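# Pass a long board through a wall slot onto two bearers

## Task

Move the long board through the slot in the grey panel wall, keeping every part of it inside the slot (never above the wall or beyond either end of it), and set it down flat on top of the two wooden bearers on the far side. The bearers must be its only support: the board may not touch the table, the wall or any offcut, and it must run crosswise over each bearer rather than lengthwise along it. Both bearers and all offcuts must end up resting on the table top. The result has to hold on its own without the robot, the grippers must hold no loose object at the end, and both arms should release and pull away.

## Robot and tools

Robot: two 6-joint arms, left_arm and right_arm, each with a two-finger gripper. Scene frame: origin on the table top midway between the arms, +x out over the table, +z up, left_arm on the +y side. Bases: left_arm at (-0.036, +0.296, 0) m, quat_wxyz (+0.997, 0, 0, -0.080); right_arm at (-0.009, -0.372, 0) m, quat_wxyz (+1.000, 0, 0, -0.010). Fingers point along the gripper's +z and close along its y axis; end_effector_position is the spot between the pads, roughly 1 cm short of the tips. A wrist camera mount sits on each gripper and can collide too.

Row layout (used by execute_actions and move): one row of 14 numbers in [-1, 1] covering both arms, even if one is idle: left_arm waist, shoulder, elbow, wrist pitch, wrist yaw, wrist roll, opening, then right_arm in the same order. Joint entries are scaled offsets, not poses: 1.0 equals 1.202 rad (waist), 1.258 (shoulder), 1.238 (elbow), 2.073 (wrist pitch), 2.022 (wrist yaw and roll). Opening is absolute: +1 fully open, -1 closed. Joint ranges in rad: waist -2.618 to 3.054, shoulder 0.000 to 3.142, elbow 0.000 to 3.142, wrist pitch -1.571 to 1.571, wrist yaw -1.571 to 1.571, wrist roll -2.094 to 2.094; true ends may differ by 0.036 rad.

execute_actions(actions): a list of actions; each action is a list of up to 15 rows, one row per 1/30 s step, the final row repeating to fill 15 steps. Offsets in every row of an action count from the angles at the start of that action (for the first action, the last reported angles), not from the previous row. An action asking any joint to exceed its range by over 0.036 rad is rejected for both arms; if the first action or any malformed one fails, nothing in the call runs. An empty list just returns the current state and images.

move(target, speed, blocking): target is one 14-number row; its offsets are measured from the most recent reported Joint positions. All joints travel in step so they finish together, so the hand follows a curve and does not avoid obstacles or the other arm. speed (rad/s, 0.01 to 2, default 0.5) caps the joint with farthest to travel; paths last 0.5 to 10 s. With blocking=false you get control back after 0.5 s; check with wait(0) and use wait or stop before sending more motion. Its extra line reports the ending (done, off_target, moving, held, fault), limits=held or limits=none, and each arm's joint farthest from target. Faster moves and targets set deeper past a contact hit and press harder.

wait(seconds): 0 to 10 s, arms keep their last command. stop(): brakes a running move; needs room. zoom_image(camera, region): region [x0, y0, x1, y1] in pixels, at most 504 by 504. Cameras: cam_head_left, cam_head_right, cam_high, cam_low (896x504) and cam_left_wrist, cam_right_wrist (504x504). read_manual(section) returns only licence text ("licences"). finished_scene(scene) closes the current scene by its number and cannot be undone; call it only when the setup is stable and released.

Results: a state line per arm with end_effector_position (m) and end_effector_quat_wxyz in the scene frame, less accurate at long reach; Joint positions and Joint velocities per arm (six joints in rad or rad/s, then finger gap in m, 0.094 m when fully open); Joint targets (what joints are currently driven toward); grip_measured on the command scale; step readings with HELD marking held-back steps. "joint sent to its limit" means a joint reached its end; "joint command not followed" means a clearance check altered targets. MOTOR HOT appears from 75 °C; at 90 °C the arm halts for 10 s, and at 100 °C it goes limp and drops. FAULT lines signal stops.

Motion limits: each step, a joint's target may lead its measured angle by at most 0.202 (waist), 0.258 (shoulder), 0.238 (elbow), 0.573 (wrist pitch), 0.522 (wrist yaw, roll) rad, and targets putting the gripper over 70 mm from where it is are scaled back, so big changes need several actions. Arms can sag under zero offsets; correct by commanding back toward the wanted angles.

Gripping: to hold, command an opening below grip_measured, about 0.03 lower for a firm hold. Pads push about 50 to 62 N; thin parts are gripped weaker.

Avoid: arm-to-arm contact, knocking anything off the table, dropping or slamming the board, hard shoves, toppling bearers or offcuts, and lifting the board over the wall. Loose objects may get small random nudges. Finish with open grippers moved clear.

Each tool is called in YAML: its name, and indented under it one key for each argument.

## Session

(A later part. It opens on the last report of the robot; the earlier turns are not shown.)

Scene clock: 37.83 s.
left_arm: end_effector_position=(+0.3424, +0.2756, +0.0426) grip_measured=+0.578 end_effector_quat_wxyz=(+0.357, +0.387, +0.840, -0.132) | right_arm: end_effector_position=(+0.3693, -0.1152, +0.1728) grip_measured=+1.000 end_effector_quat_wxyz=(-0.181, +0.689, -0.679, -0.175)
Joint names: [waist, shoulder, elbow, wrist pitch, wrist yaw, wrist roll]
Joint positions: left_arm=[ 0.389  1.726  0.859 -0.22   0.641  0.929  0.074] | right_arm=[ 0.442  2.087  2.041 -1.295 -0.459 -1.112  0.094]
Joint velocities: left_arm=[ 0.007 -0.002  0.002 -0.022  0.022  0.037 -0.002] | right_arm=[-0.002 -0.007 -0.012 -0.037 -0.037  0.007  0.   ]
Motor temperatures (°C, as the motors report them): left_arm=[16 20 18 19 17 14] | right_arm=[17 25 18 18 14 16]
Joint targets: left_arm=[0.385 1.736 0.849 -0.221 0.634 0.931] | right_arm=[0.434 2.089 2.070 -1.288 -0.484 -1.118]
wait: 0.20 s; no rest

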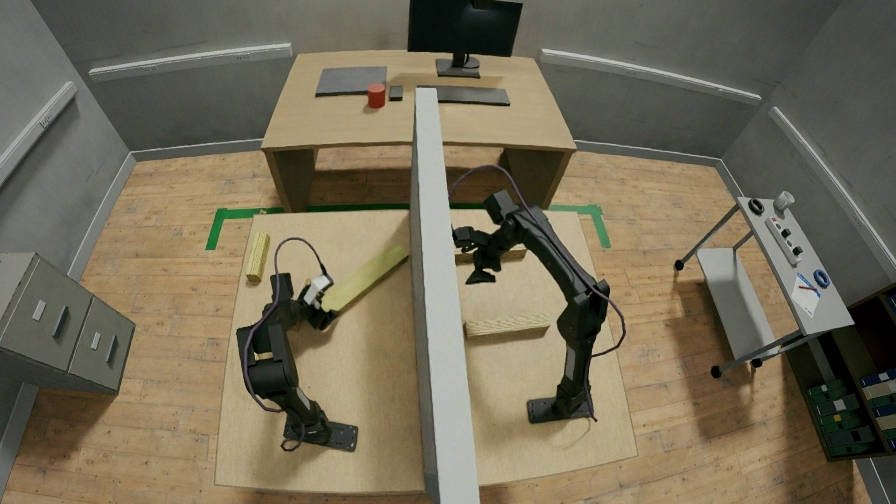

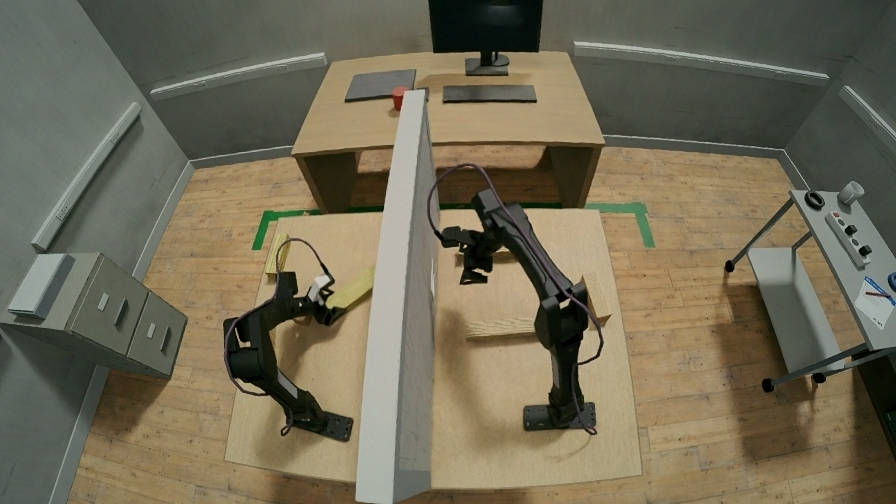

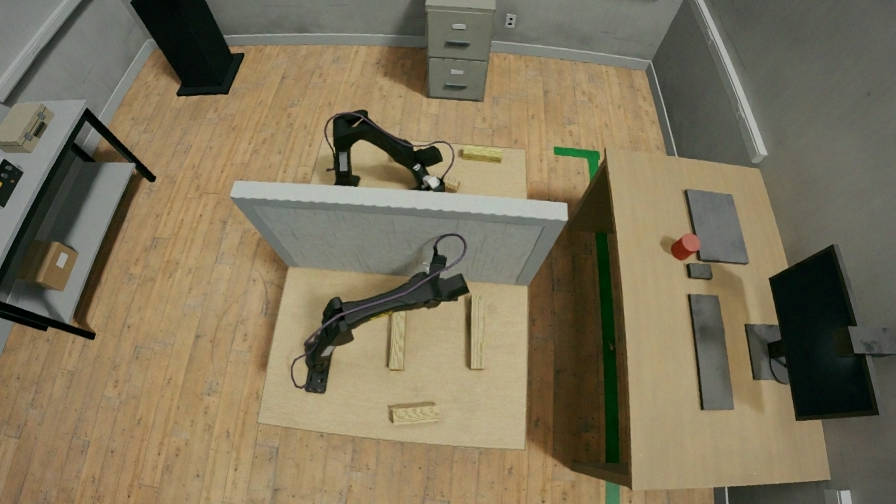

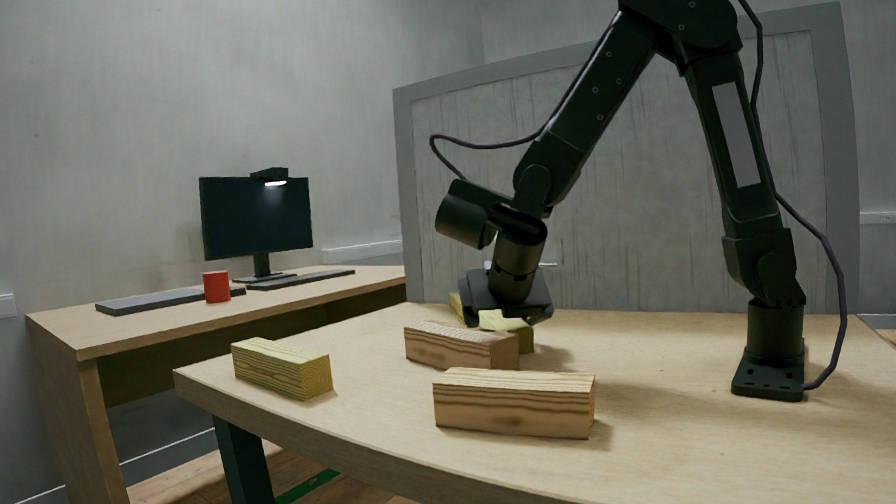

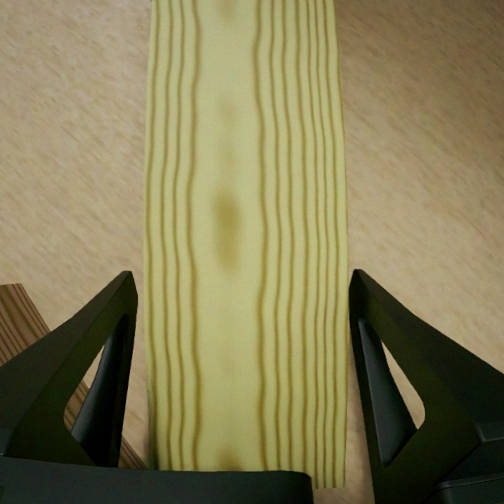

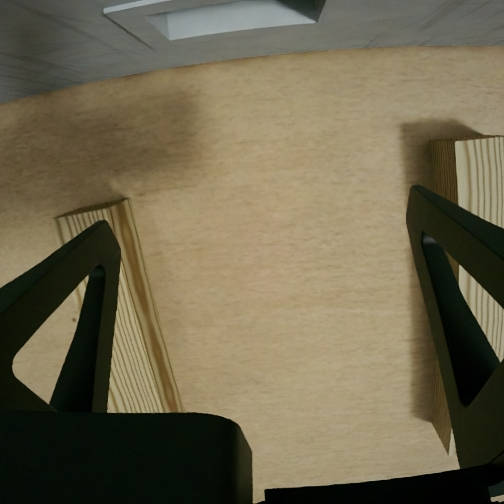

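execute_actions:
  actions:
    - [[-0.0050,0.0080,0.0202,-0.0069,-0.0058,-0.0035,0.58,-0.0067,0.0016,0.0234,0.0034,-0.0124,-0.0030,1.0],[-0.0072,0.0080,0.0225,-0.0098,-0.0106,-0.0064,0.58,-0.0067,0.0016,0.0234,0.0034,-0.0124,-0.0030,1.0],[-0.0133,0.0080,0.0288,-0.0142,-0.0178,-0.0106,0.58,-0.0067,0.0016,0.0234,0.0034,-0.0124,-0.0030,1.0],[-0.0225,0.0105,0.0383,-0.0196,-0.0267,-0.0158,0.60,-0.0067,0.0016,0.0234,0.0034,-0.0124,-0.0030,1.0],[-0.0340,0.0154,0.0502,-0.0257,-0.0366,-0.0217,0.63,-0.0067,0.0016,0.0234,0.0034,-0.0124,-0.0030,1.0],[-0.0471,0.0208,0.0638,-0.0319,-0.0469,-0.0277,0.65,-0.0067,0.0016,0.0234,0.0034,-0.0124,-0.0030,1.0],[-0.0609,0.0267,0.0781,-0.0380,-0.0568,-0.0336,0.65,-0.0067,0.0016,0.0234,0.0034,-0.0124,-0.0030,1.0],[-0.0747,0.0325,0.0924,-0.0434,-0.0657,-0.0388,0.65,-0.0067,0.0016,0.0234,0.0034,-0.0124,-0.0030,1.0],[-0.0878,0.0379,0.1060,-0.0478,-0.0729,-0.0430,0.65,-0.0067,0.0016,0.0234,0.0034,-0.0124,-0.0030,1.0],[-0.0993,0.0428,0.1179,-0.0507,-0.0777,-0.0459,0.65,-0.0067,0.0016,0.0234,0.0034,-0.0124,-0.0030,1.0],[-0.1085,0.0466,0.1274,-0.0518,-0.0795,-0.0469,0.65,-0.0067,0.0016,0.0234,0.0034,-0.0124,-0.0030,1.0],[-0.1146,0.0532,0.1337,-0.0518,-0.0795,-0.0469,0.65,-0.0067,0.0016,0.0234,0.0034,-0.0124,-0.0030,1.0],[-0.1168,0.0598,0.1360,-0.0518,-0.0795,-0.0469,0.65,-0.0067,0.0016,0.0234,0.0034,-0.0124,-0.0030,1.0],[-0.1168,0.0646,0.1360,-0.0518,-0.0795,-0.0469,0.65,-0.0067,0.0016,0.0234,0.0034,-0.0124,-0.0030,1.0],[-0.1168,0.0662,0.1360,-0.0518,-0.0795,-0.0469,0.65,-0.0067,0.0016,0.0234,0.0034,-0.0124,-0.0030,1.0]]

wait:
  seconds: 0.35

zoom_image:
  camera: "cam_low"
  region: [400, 230, 660, 380]

Scene clock: 40.00 s.
left_arm: end_effector_position=(+0.3698, +0.2472, +0.0480) grip_measured=+0.649 end_effector_quat_wxyz=(+0.323, +0.406, +0.848, -0.106) | right_arm: end_effector_position=(+0.3693, -0.1152, +0.1728) grip_measured=+1.000 end_effector_quat_wxyz=(-0.181, +0.689, -0.679, -0.175)
Joint names: [waist, shoulder, elbow, wrist pitch, wrist yaw, wrist roll]
Joint positions: left_arm=[ 0.25   1.782  1.    -0.289  0.503  0.852  0.077] | right_arm=[ 0.442  2.087  2.041 -1.295 -0.459 -1.112  0.094]
Joint velocities: left_arm=[-0.076  0.115  0.071 -0.007 -0.125 -0.037 -0.003] | right_arm=[ 0.002  0.002 -0.022 -0.051 -0.022  0.007  0.   ]
Motor temperatures (°C, as the motors report them): left_arm=[16 20 18 19 17 14] | right_arm=[17 25 18 18 14 16]
Joint targets: left_arm=[0.249 1.810 1.027 -0.327 0.480 0.834] | right_arm=[0.434 2.089 2.070 -1.288 -0.484 -1.118]
Step readings (joint positions):
0: left_arm=[0.389 1.726 0.859 -0.220 0.641 0.929] | right_arm=[0.442 2.087 2.041 -1.295 -0.459 -1.112]
1: left_arm=[0.389 1.726 0.859 -0.220 0.641 0.929] | right_arm=[0.442 2.087 2.041 -1.295 -0.459 -1.112]
2: left_arm=[0.389 1.726 0.859 -0.220 0.640 0.929] | right_arm=[0.442 2.087 2.041 -1.295 -0.459 -1.112]
4: left_arm=[0.383 1.726 0.862 -0.225 0.629 0.924] | right_arm=[0.442 2.087 2.041 -1.295 -0.459 -1.112]
8: left_arm=[0.339 1.739 0.911 -0.263 0.570 0.893] | right_arm=[0.442 2.087 2.041 -1.295 -0.459 -1.112]
15: Joint positions above

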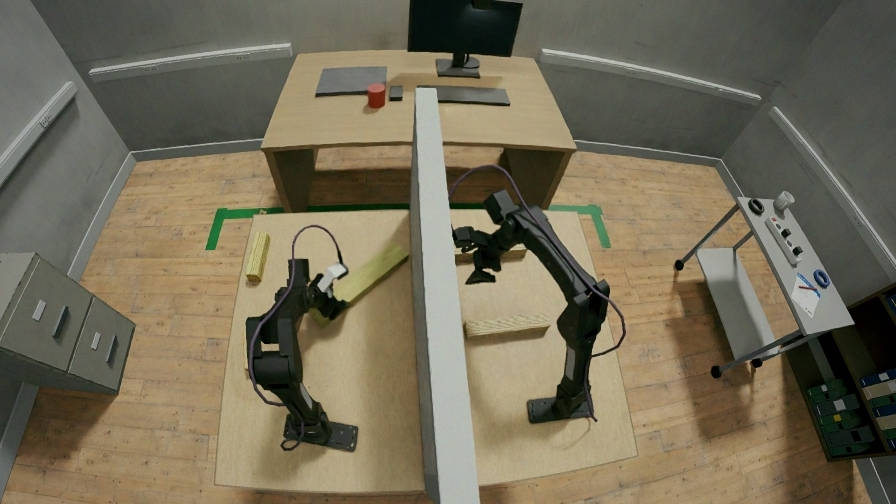

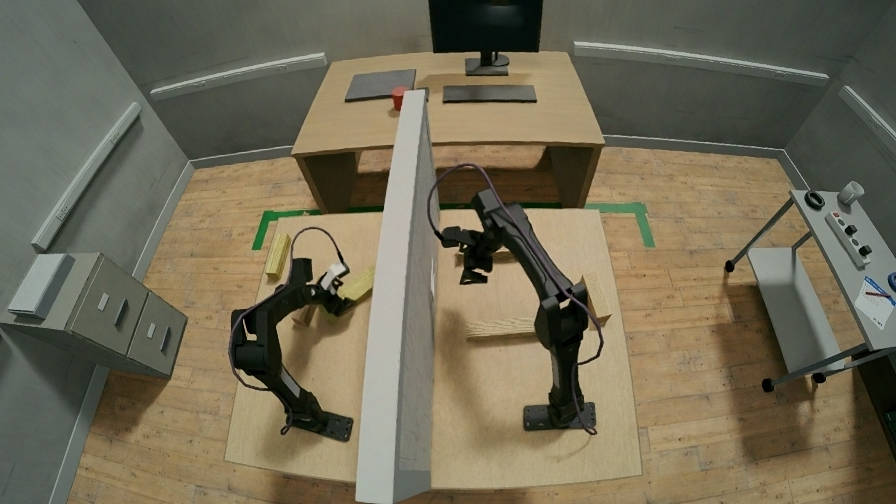

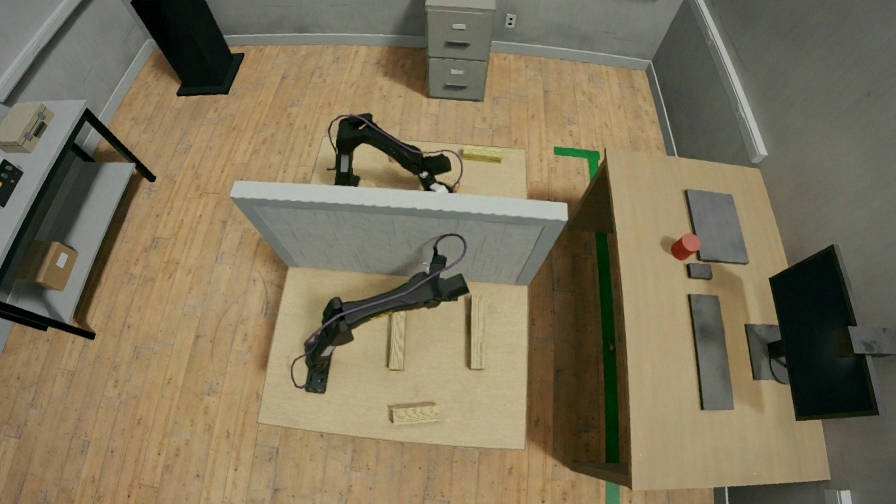

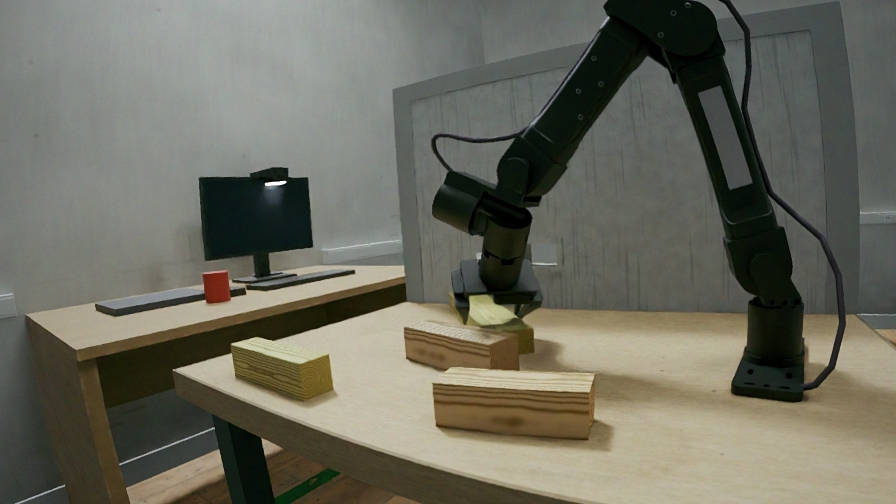

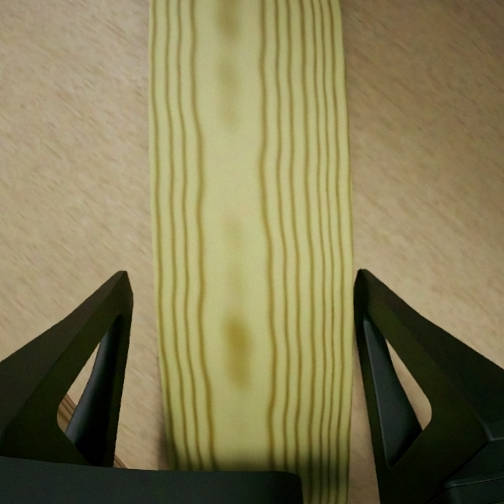

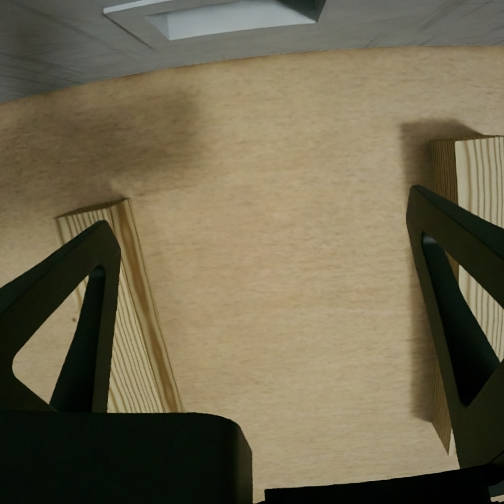

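Scene clock: 40.37 s.
left_arm: end_effector_position=(+0.3651, +0.2497, +0.0389) grip_measured=+0.649 end_effector_quat_wxyz=(+0.304, +0.398, +0.859, -0.107) | right_arm: end_effector_position=(+0.3693, -0.1152, +0.1728) grip_measured=+1.000 end_effector_quat_wxyz=(-0.181, +0.689, -0.679, -0.175)
Joint names: [waist, shoulder, elbow, wrist pitch, wrist yaw, wrist roll]
Joint positions: left_arm=[ 0.249  1.796  1.001 -0.311  0.481  0.841  0.077] | right_arm=[ 0.442  2.087  2.041 -1.295 -0.459 -1.112  0.094]
Joint velocities: left_arm=[ 0.002 -0.022 -0.007 -0.007 -0.066 -0.037  0.001] | right_arm=[-0.007  0.002 -0.007  0.022 -0.051 -0.022  0.   ]
Motor temperatures (°C, as the motors report them): left_arm=[16 20 18 19 17 14] | right_arm=[17 25 18 18 14 16]
Joint targets: left_arm=[0.249 1.810 1.027 -0.327 0.480 0.834] | right_arm=[0.434 2.089 2.070 -1.288 -0.484 -1.118]
wait: 0.37 s; no rest

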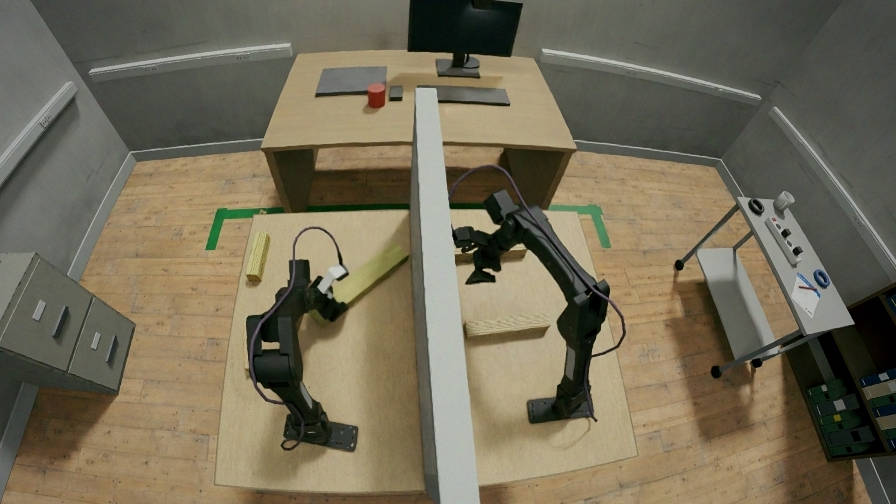

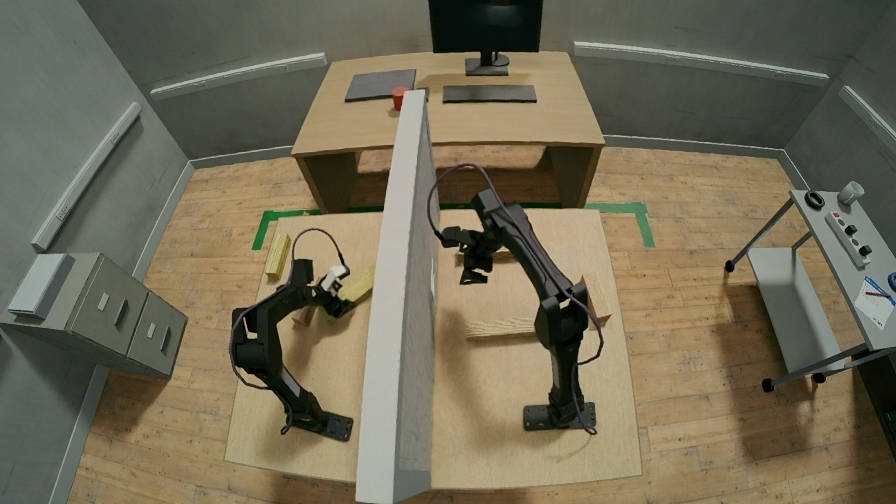

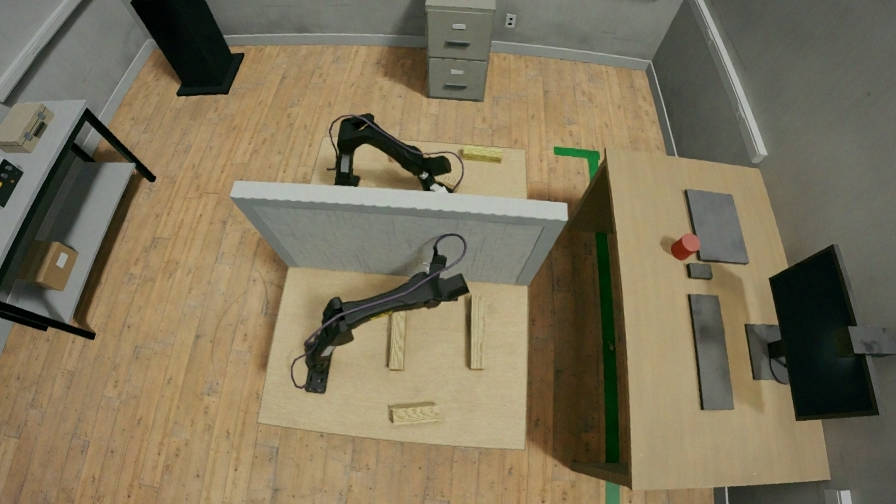

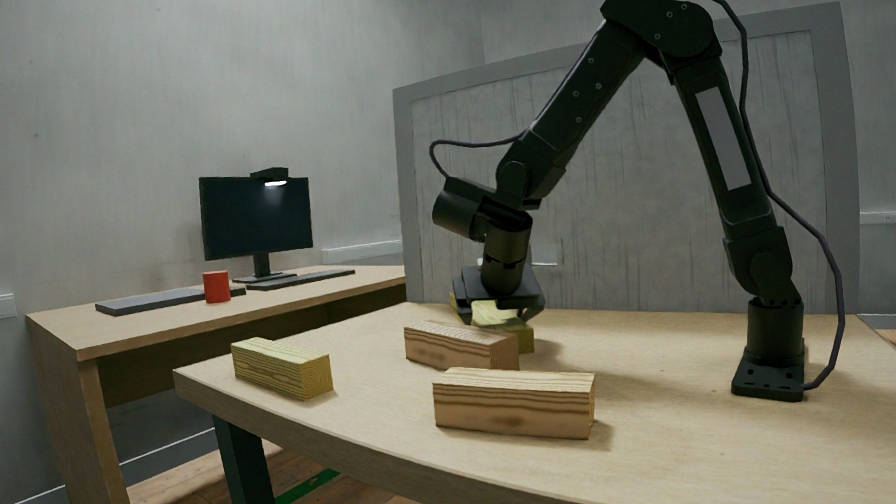

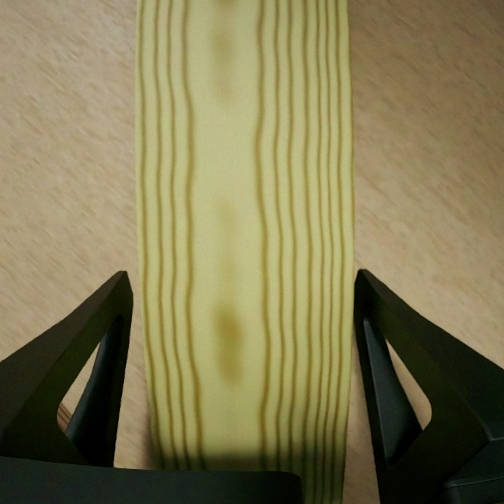

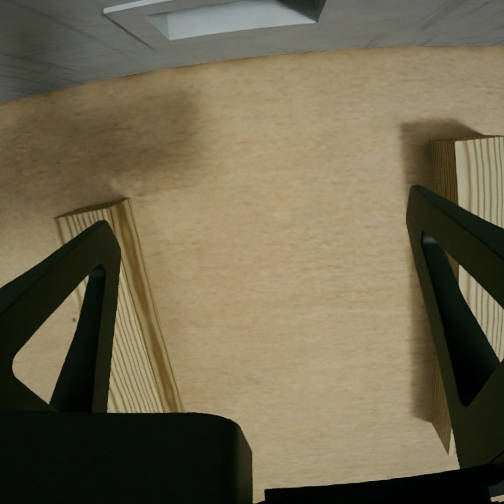

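Region (400, 230, 660, 380) of cam_low's 896x504 image, scaled by 1.938, with more detail than that image has; it fills the top 291 rows of this view, and the rest is white.

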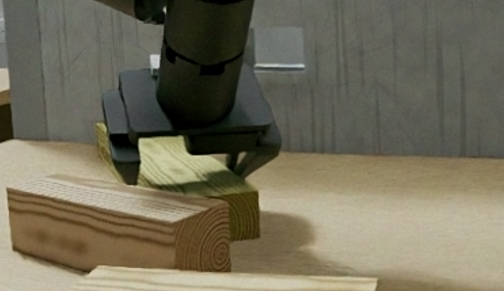

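execute_actions:
  actions: []

Scene clock: 40.93 s.
left_arm: end_effector_position=(+0.3650, +0.2499, +0.0387) grip_measured=+0.649 end_effector_quat_wxyz=(+0.303, +0.398, +0.859, -0.107) | right_arm: end_effector_position=(+0.3693, -0.1152, +0.1728) grip_measured=+1.000 end_effector_quat_wxyz=(-0.181, +0.689, -0.679, -0.175)
Joint names: [waist, shoulder, elbow, wrist pitch, wrist yaw, wrist roll]
Joint positions: left_arm=[ 0.249  1.796  1.001 -0.311  0.48   0.84   0.077] | right_arm=[ 0.442  2.087  2.041 -1.295 -0.459 -1.112  0.094]
Joint velocities: left_arm=[ 0.007 -0.017  0.007  0.037 -0.037  0.051 -0.   ] | right_arm=[-0.022 -0.012 -0.002 -0.022  0.022 -0.022  0.   ]
Motor temperatures (°C, as the motors report them): left_arm=[16 20 18 19 17 14] | right_arm=[17 25 18 18 14 16]
Joint targets: left_arm=[0.249 1.810 1.027 -0.327 0.480 0.834] | right_arm=[0.434 2.089 2.070 -1.288 -0.484 -1.118]

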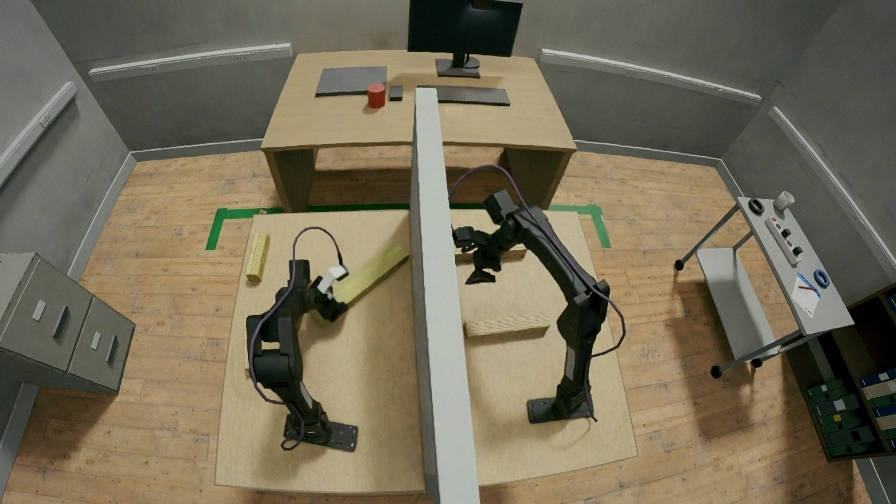

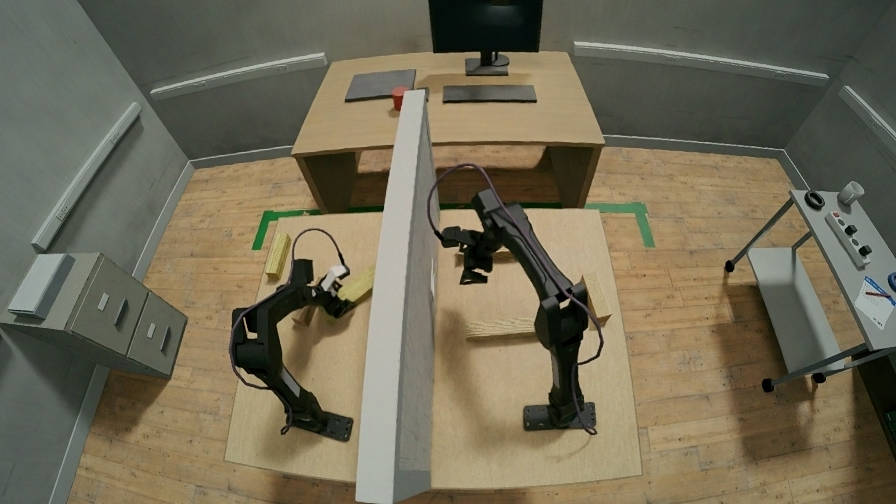

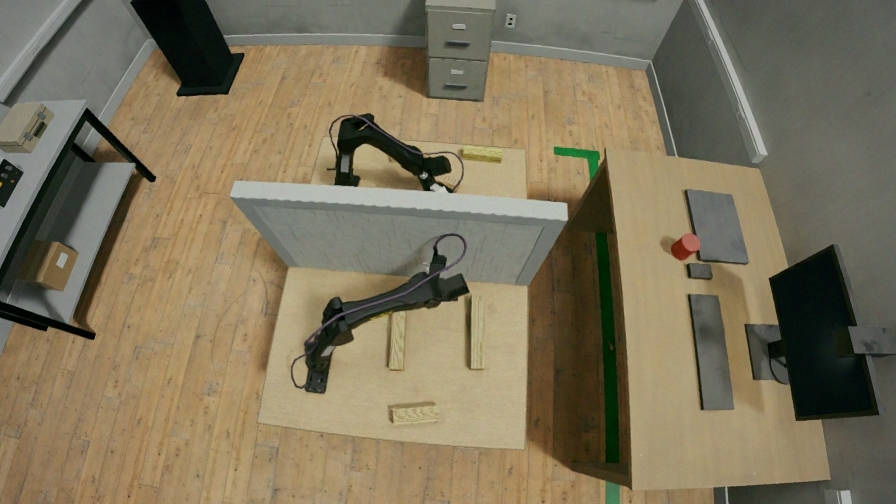

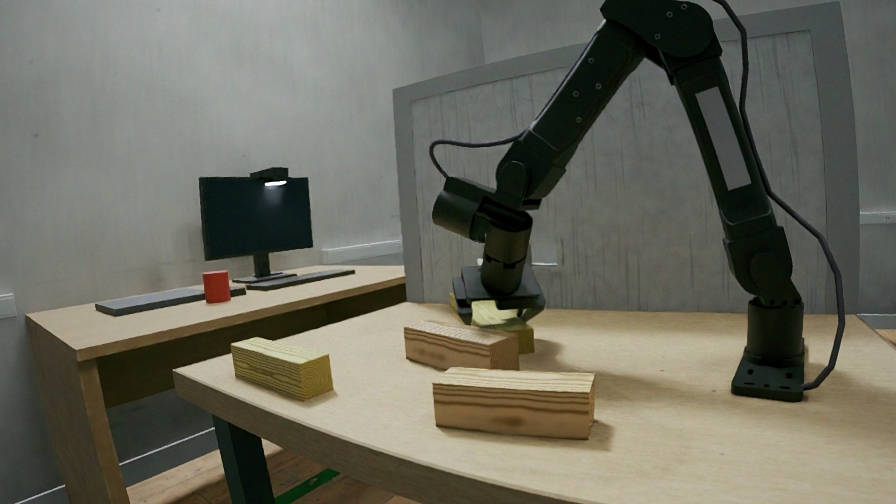

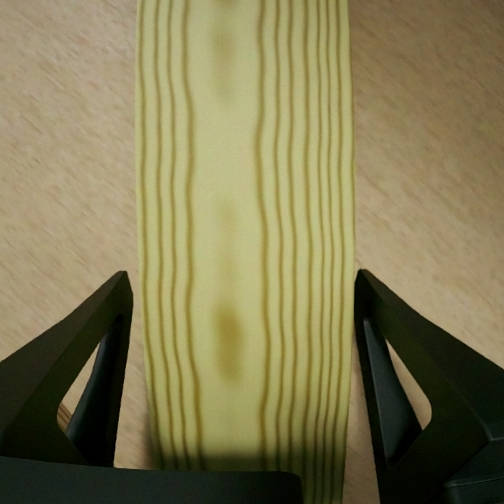

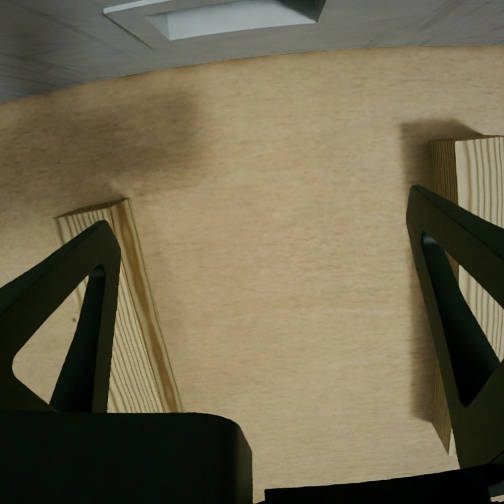

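execute_actions:
  actions:
    - [[0,0.012,0.021,-0.0077,0,-0.003,0.60,-0.0067,0.0016,0.0234,0.0034,-0.0124,-0.003,1.0],[0,0.013,0.021,-0.0077,0,-0.003,0.55,-0.0067,0.0016,0.0234,0.0034,-0.0124,-0.003,1.0],[0,0.014,0.021,-0.0077,0,-0.003,0.50,-0.0067,0.0016,0.0234,0.0034,-0.0124,-0.003,1.0],[0,0.015,0.021,-0.0077,0,-0.003,0.45,-0.0067,0.0016,0.0234,0.0034,-0.0124,-0.003,1.0],[0,0.015,0.021,-0.0077,0,-0.003,0.41,-0.0067,0.0016,0.0234,0.0034,-0.0124,-0.003,1.0],[0,0.015,0.021,-0.0077,0,-0.003,0.38,-0.0067,0.0016,0.0234,0.0034,-0.0124,-0.003,1.0],[0,0.015,0.021,-0.0077,0,-0.003,0.36,-0.0067,0.0016,0.0234,0.0034,-0.0124,-0.003,1.0],[0,0.015,0.021,-0.0077,0,-0.003,0.345,-0.0067,0.0016,0.0234,0.0034,-0.0124,-0.003,1.0],[0,0.015,0.021,-0.0077,0,-0.003,0.33,-0.0067,0.0016,0.0234,0.0034,-0.0124,-0.003,1.0],[0,0.015,0.021,-0.0077,0,-0.003,0.31,-0.0067,0.0016,0.0234,0.0034,-0.0124,-0.003,1.0],[0,0.015,0.021,-0.0077,0,-0.003,0.28,-0.0067,0.0016,0.0234,0.0034,-0.0124,-0.003,1.0],[0,0.015,0.021,-0.0077,0,-0.003,0.24,-0.0067,0.0016,0.0234,0.0034,-0.0124,-0.003,1.0],[0,0.015,0.021,-0.0077,0,-0.003,0.20,-0.0067,0.0016,0.0234,0.0034,-0.0124,-0.003,1.0],[0,0.015,0.021,-0.0077,0,-0.003,0.16,-0.0067,0.0016,0.0234,0.0034,-0.0124,-0.003,1.0],[0,0.015,0.021,-0.0077,0,-0.003,0.12,-0.0067,0.0016,0.0234,0.0034,-0.0124,-0.003,1.0]]

wait:
  seconds: 0.3

Scene clock: 41.87 s.
left_arm: end_effector_position=(+0.3640, +0.2498, +0.0382) grip_measured=+0.345 end_effector_quat_wxyz=(+0.301, +0.396, +0.861, -0.109) | right_arm: end_effector_position=(+0.3693, -0.1152, +0.1728) grip_measured=+1.000 end_effector_quat_wxyz=(-0.181, +0.689, -0.679, -0.175)
Joint names: [waist, shoulder, elbow, wrist pitch, wrist yaw, wrist roll]
Joint positions: left_arm=[ 0.249  1.796  1.001 -0.316  0.48   0.837  0.063] | right_arm=[ 0.442  2.087  2.041 -1.295 -0.459 -1.112  0.094]
Joint velocities: left_arm=[-0.032 -0.002 -0.022 -0.037 -0.066  0.022 -0.001] | right_arm=[-0.002 -0.002 -0.012  0.022 -0.022 -0.007  0.   ]
Motor temperatures (°C, as the motors report them): left_arm=[16 20 18 19 17 14] | right_arm=[17 25 18 18 14 16]
Joint targets: left_arm=[0.249 1.815 1.027 -0.328 0.479 0.834] | right_arm=[0.434 2.089 2.070 -1.288 -0.484 -1.118]
Step readings (joint positions):
0: left_arm=[0.249 1.796 1.001 -0.311 0.480 0.840] | right_arm=[0.442 2.087 2.041 -1.295 -0.459 -1.112]
1: left_arm=[0.249 1.796 1.001 -0.312 0.479 0.840] | right_arm=[0.442 2.087 2.041 -1.295 -0.459 -1.112]
2: left_arm=[0.249 1.796 1.001 -0.312 0.479 0.840] | right_arm=[0.442 2.087 2.041 -1.295 -0.459 -1.112]
4: left_arm=[0.249 1.796 1.001 -0.312 0.479 0.840] | right_arm=[0.442 2.087 2.041 -1.295 -0.459 -1.112]
8: left_arm=[0.249 1.796 1.001 -0.316 0.480 0.837] | right_arm=[0.442 2.087 2.041 -1.295 -0.459 -1.112]
15: Joint positions above

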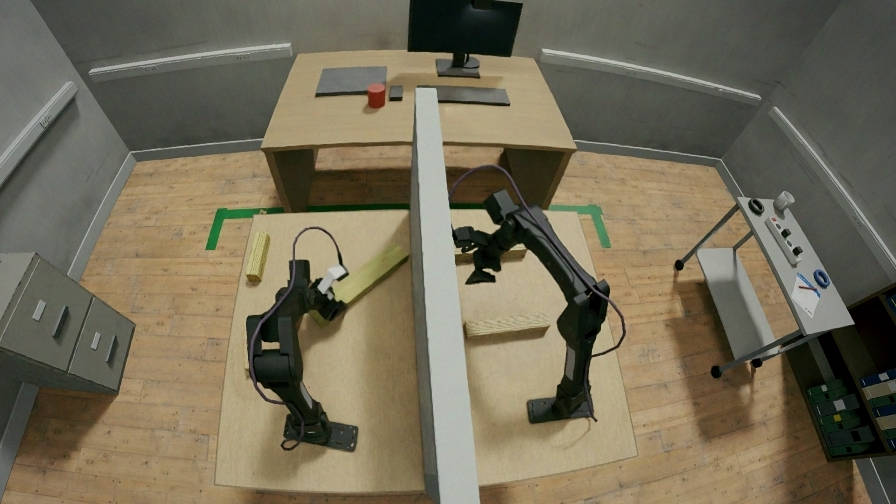

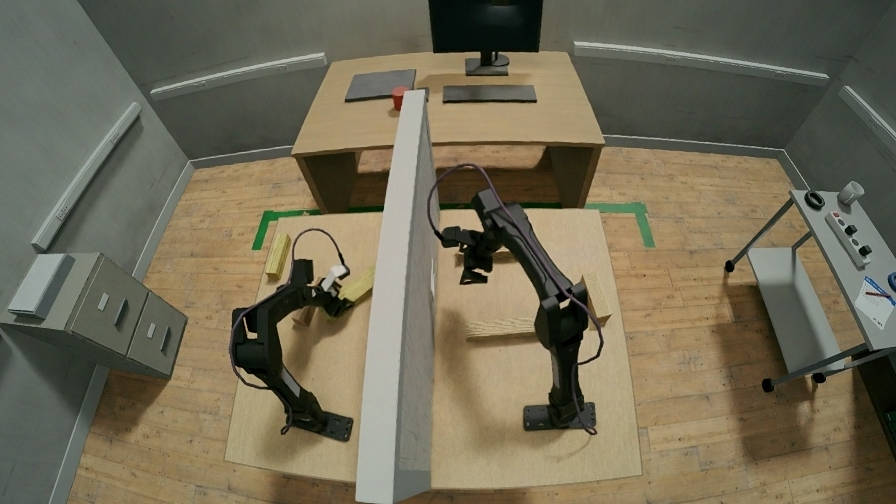

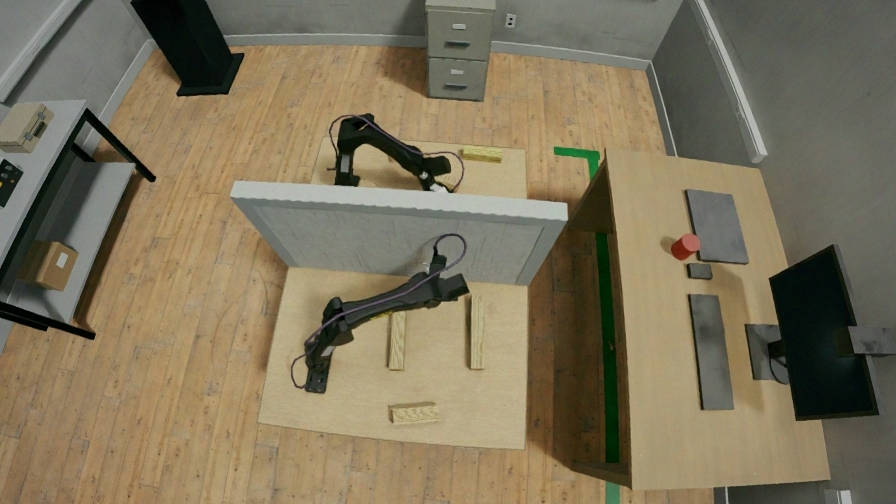

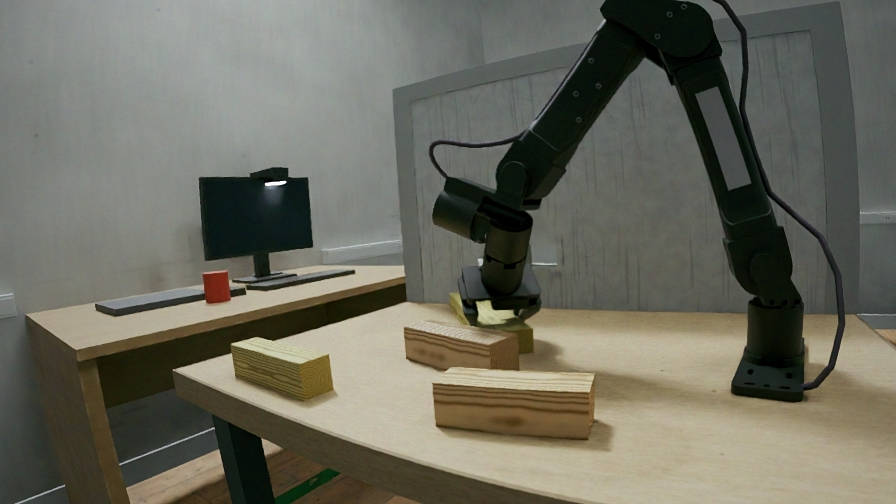

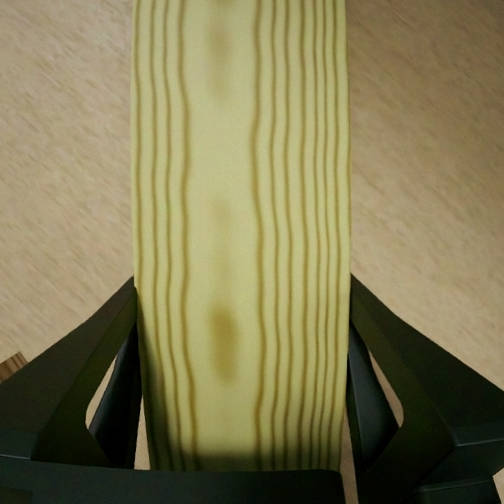

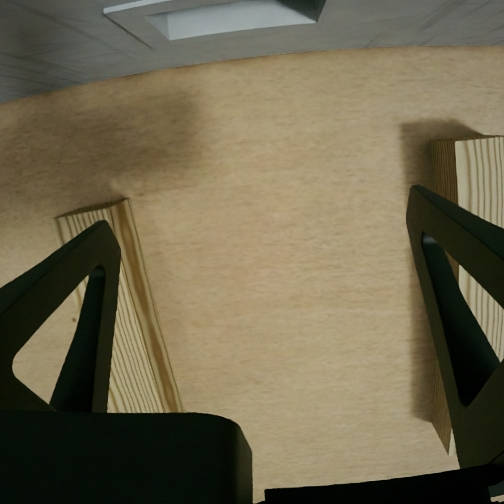

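Scene clock: 42.17 s.
left_arm: end_effector_position=(+0.3640, +0.2498, +0.0382) grip_measured=+0.345 end_effector_quat_wxyz=(+0.301, +0.396, +0.861, -0.109) | right_arm: end_effector_position=(+0.3693, -0.1152, +0.1728) grip_measured=+1.000 end_effector_quat_wxyz=(-0.181, +0.689, -0.679, -0.175)
Joint names: [waist, shoulder, elbow, wrist pitch, wrist yaw, wrist roll]
Joint positions: left_arm=[ 0.249  1.796  1.001 -0.316  0.48   0.837  0.063] | right_arm=[ 0.442  2.087  2.041 -1.295 -0.459 -1.112  0.094]
Joint velocities: left_arm=[-0.012 -0.012  0.002 -0.007 -0.037  0.022  0.   ] | right_arm=[-0.012 -0.017 -0.012 -0.051  0.007 -0.066  0.   ]
Motor temperatures (°C, as the motors report them): left_arm=[16 20 18 19 17 14] | right_arm=[17 25 18 18 14 16]
Joint targets: left_arm=[0.249 1.815 1.027 -0.328 0.479 0.834] | right_arm=[0.434 2.089 2.070 -1.288 -0.484 -1.118]
wait: 0.30 s; at rest by 0.17 s

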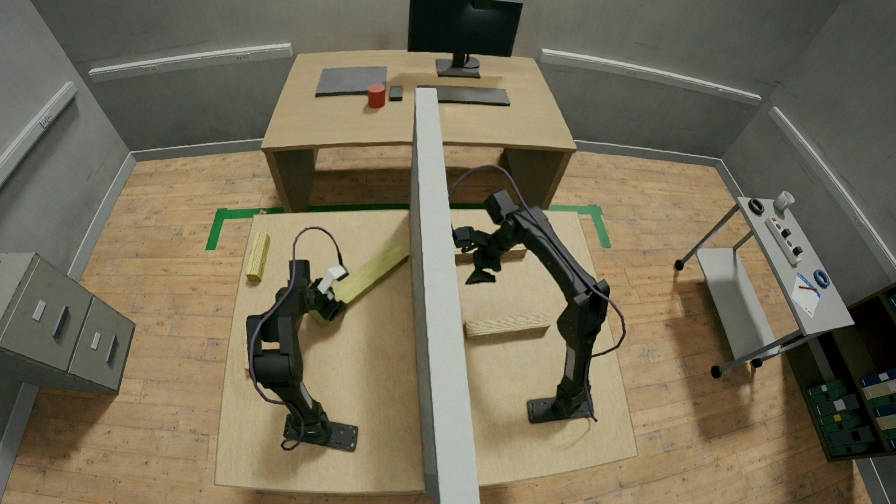

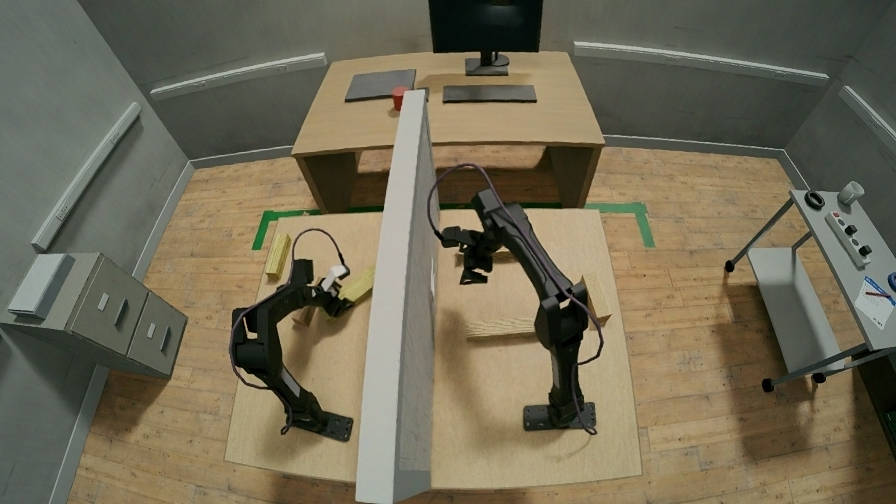

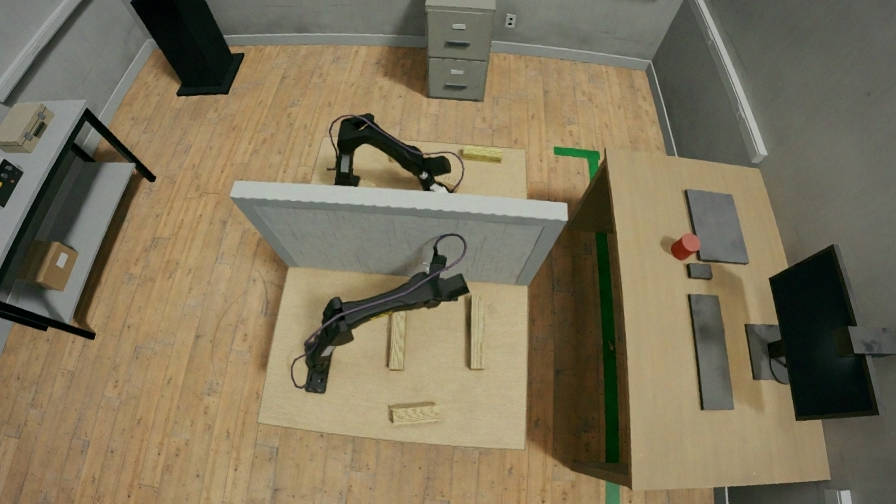

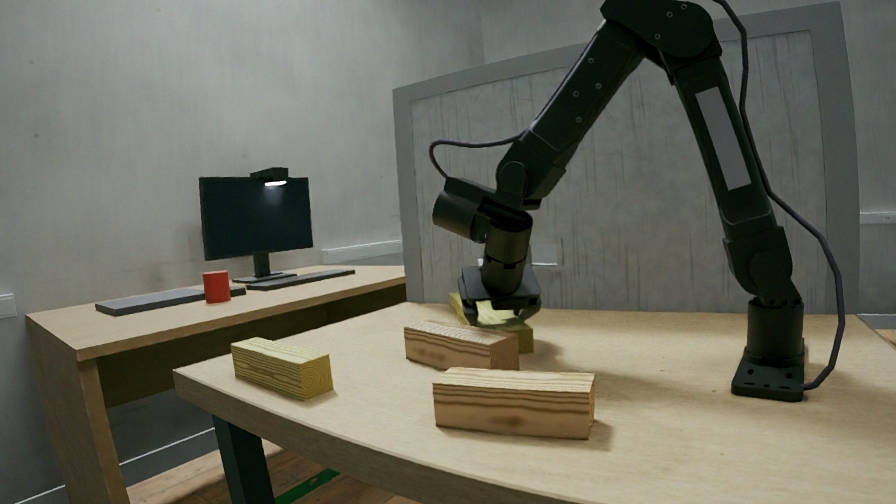

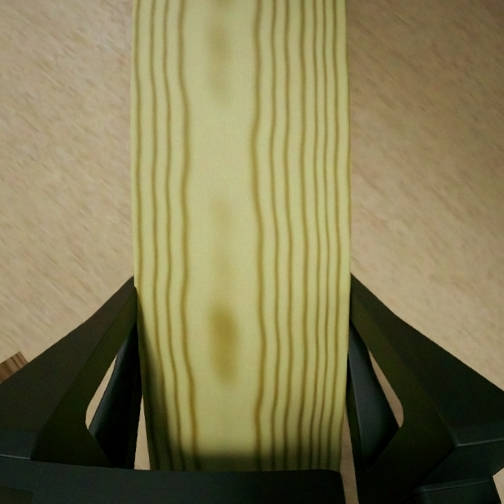

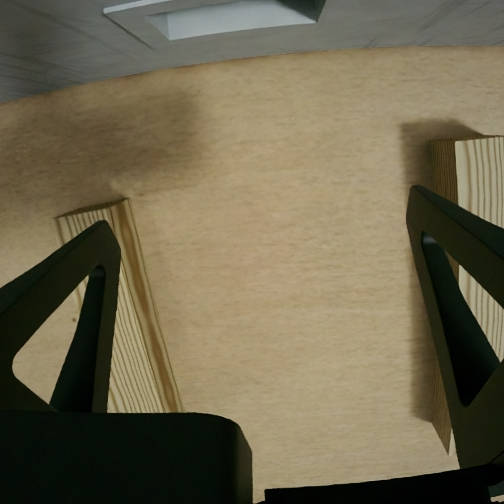

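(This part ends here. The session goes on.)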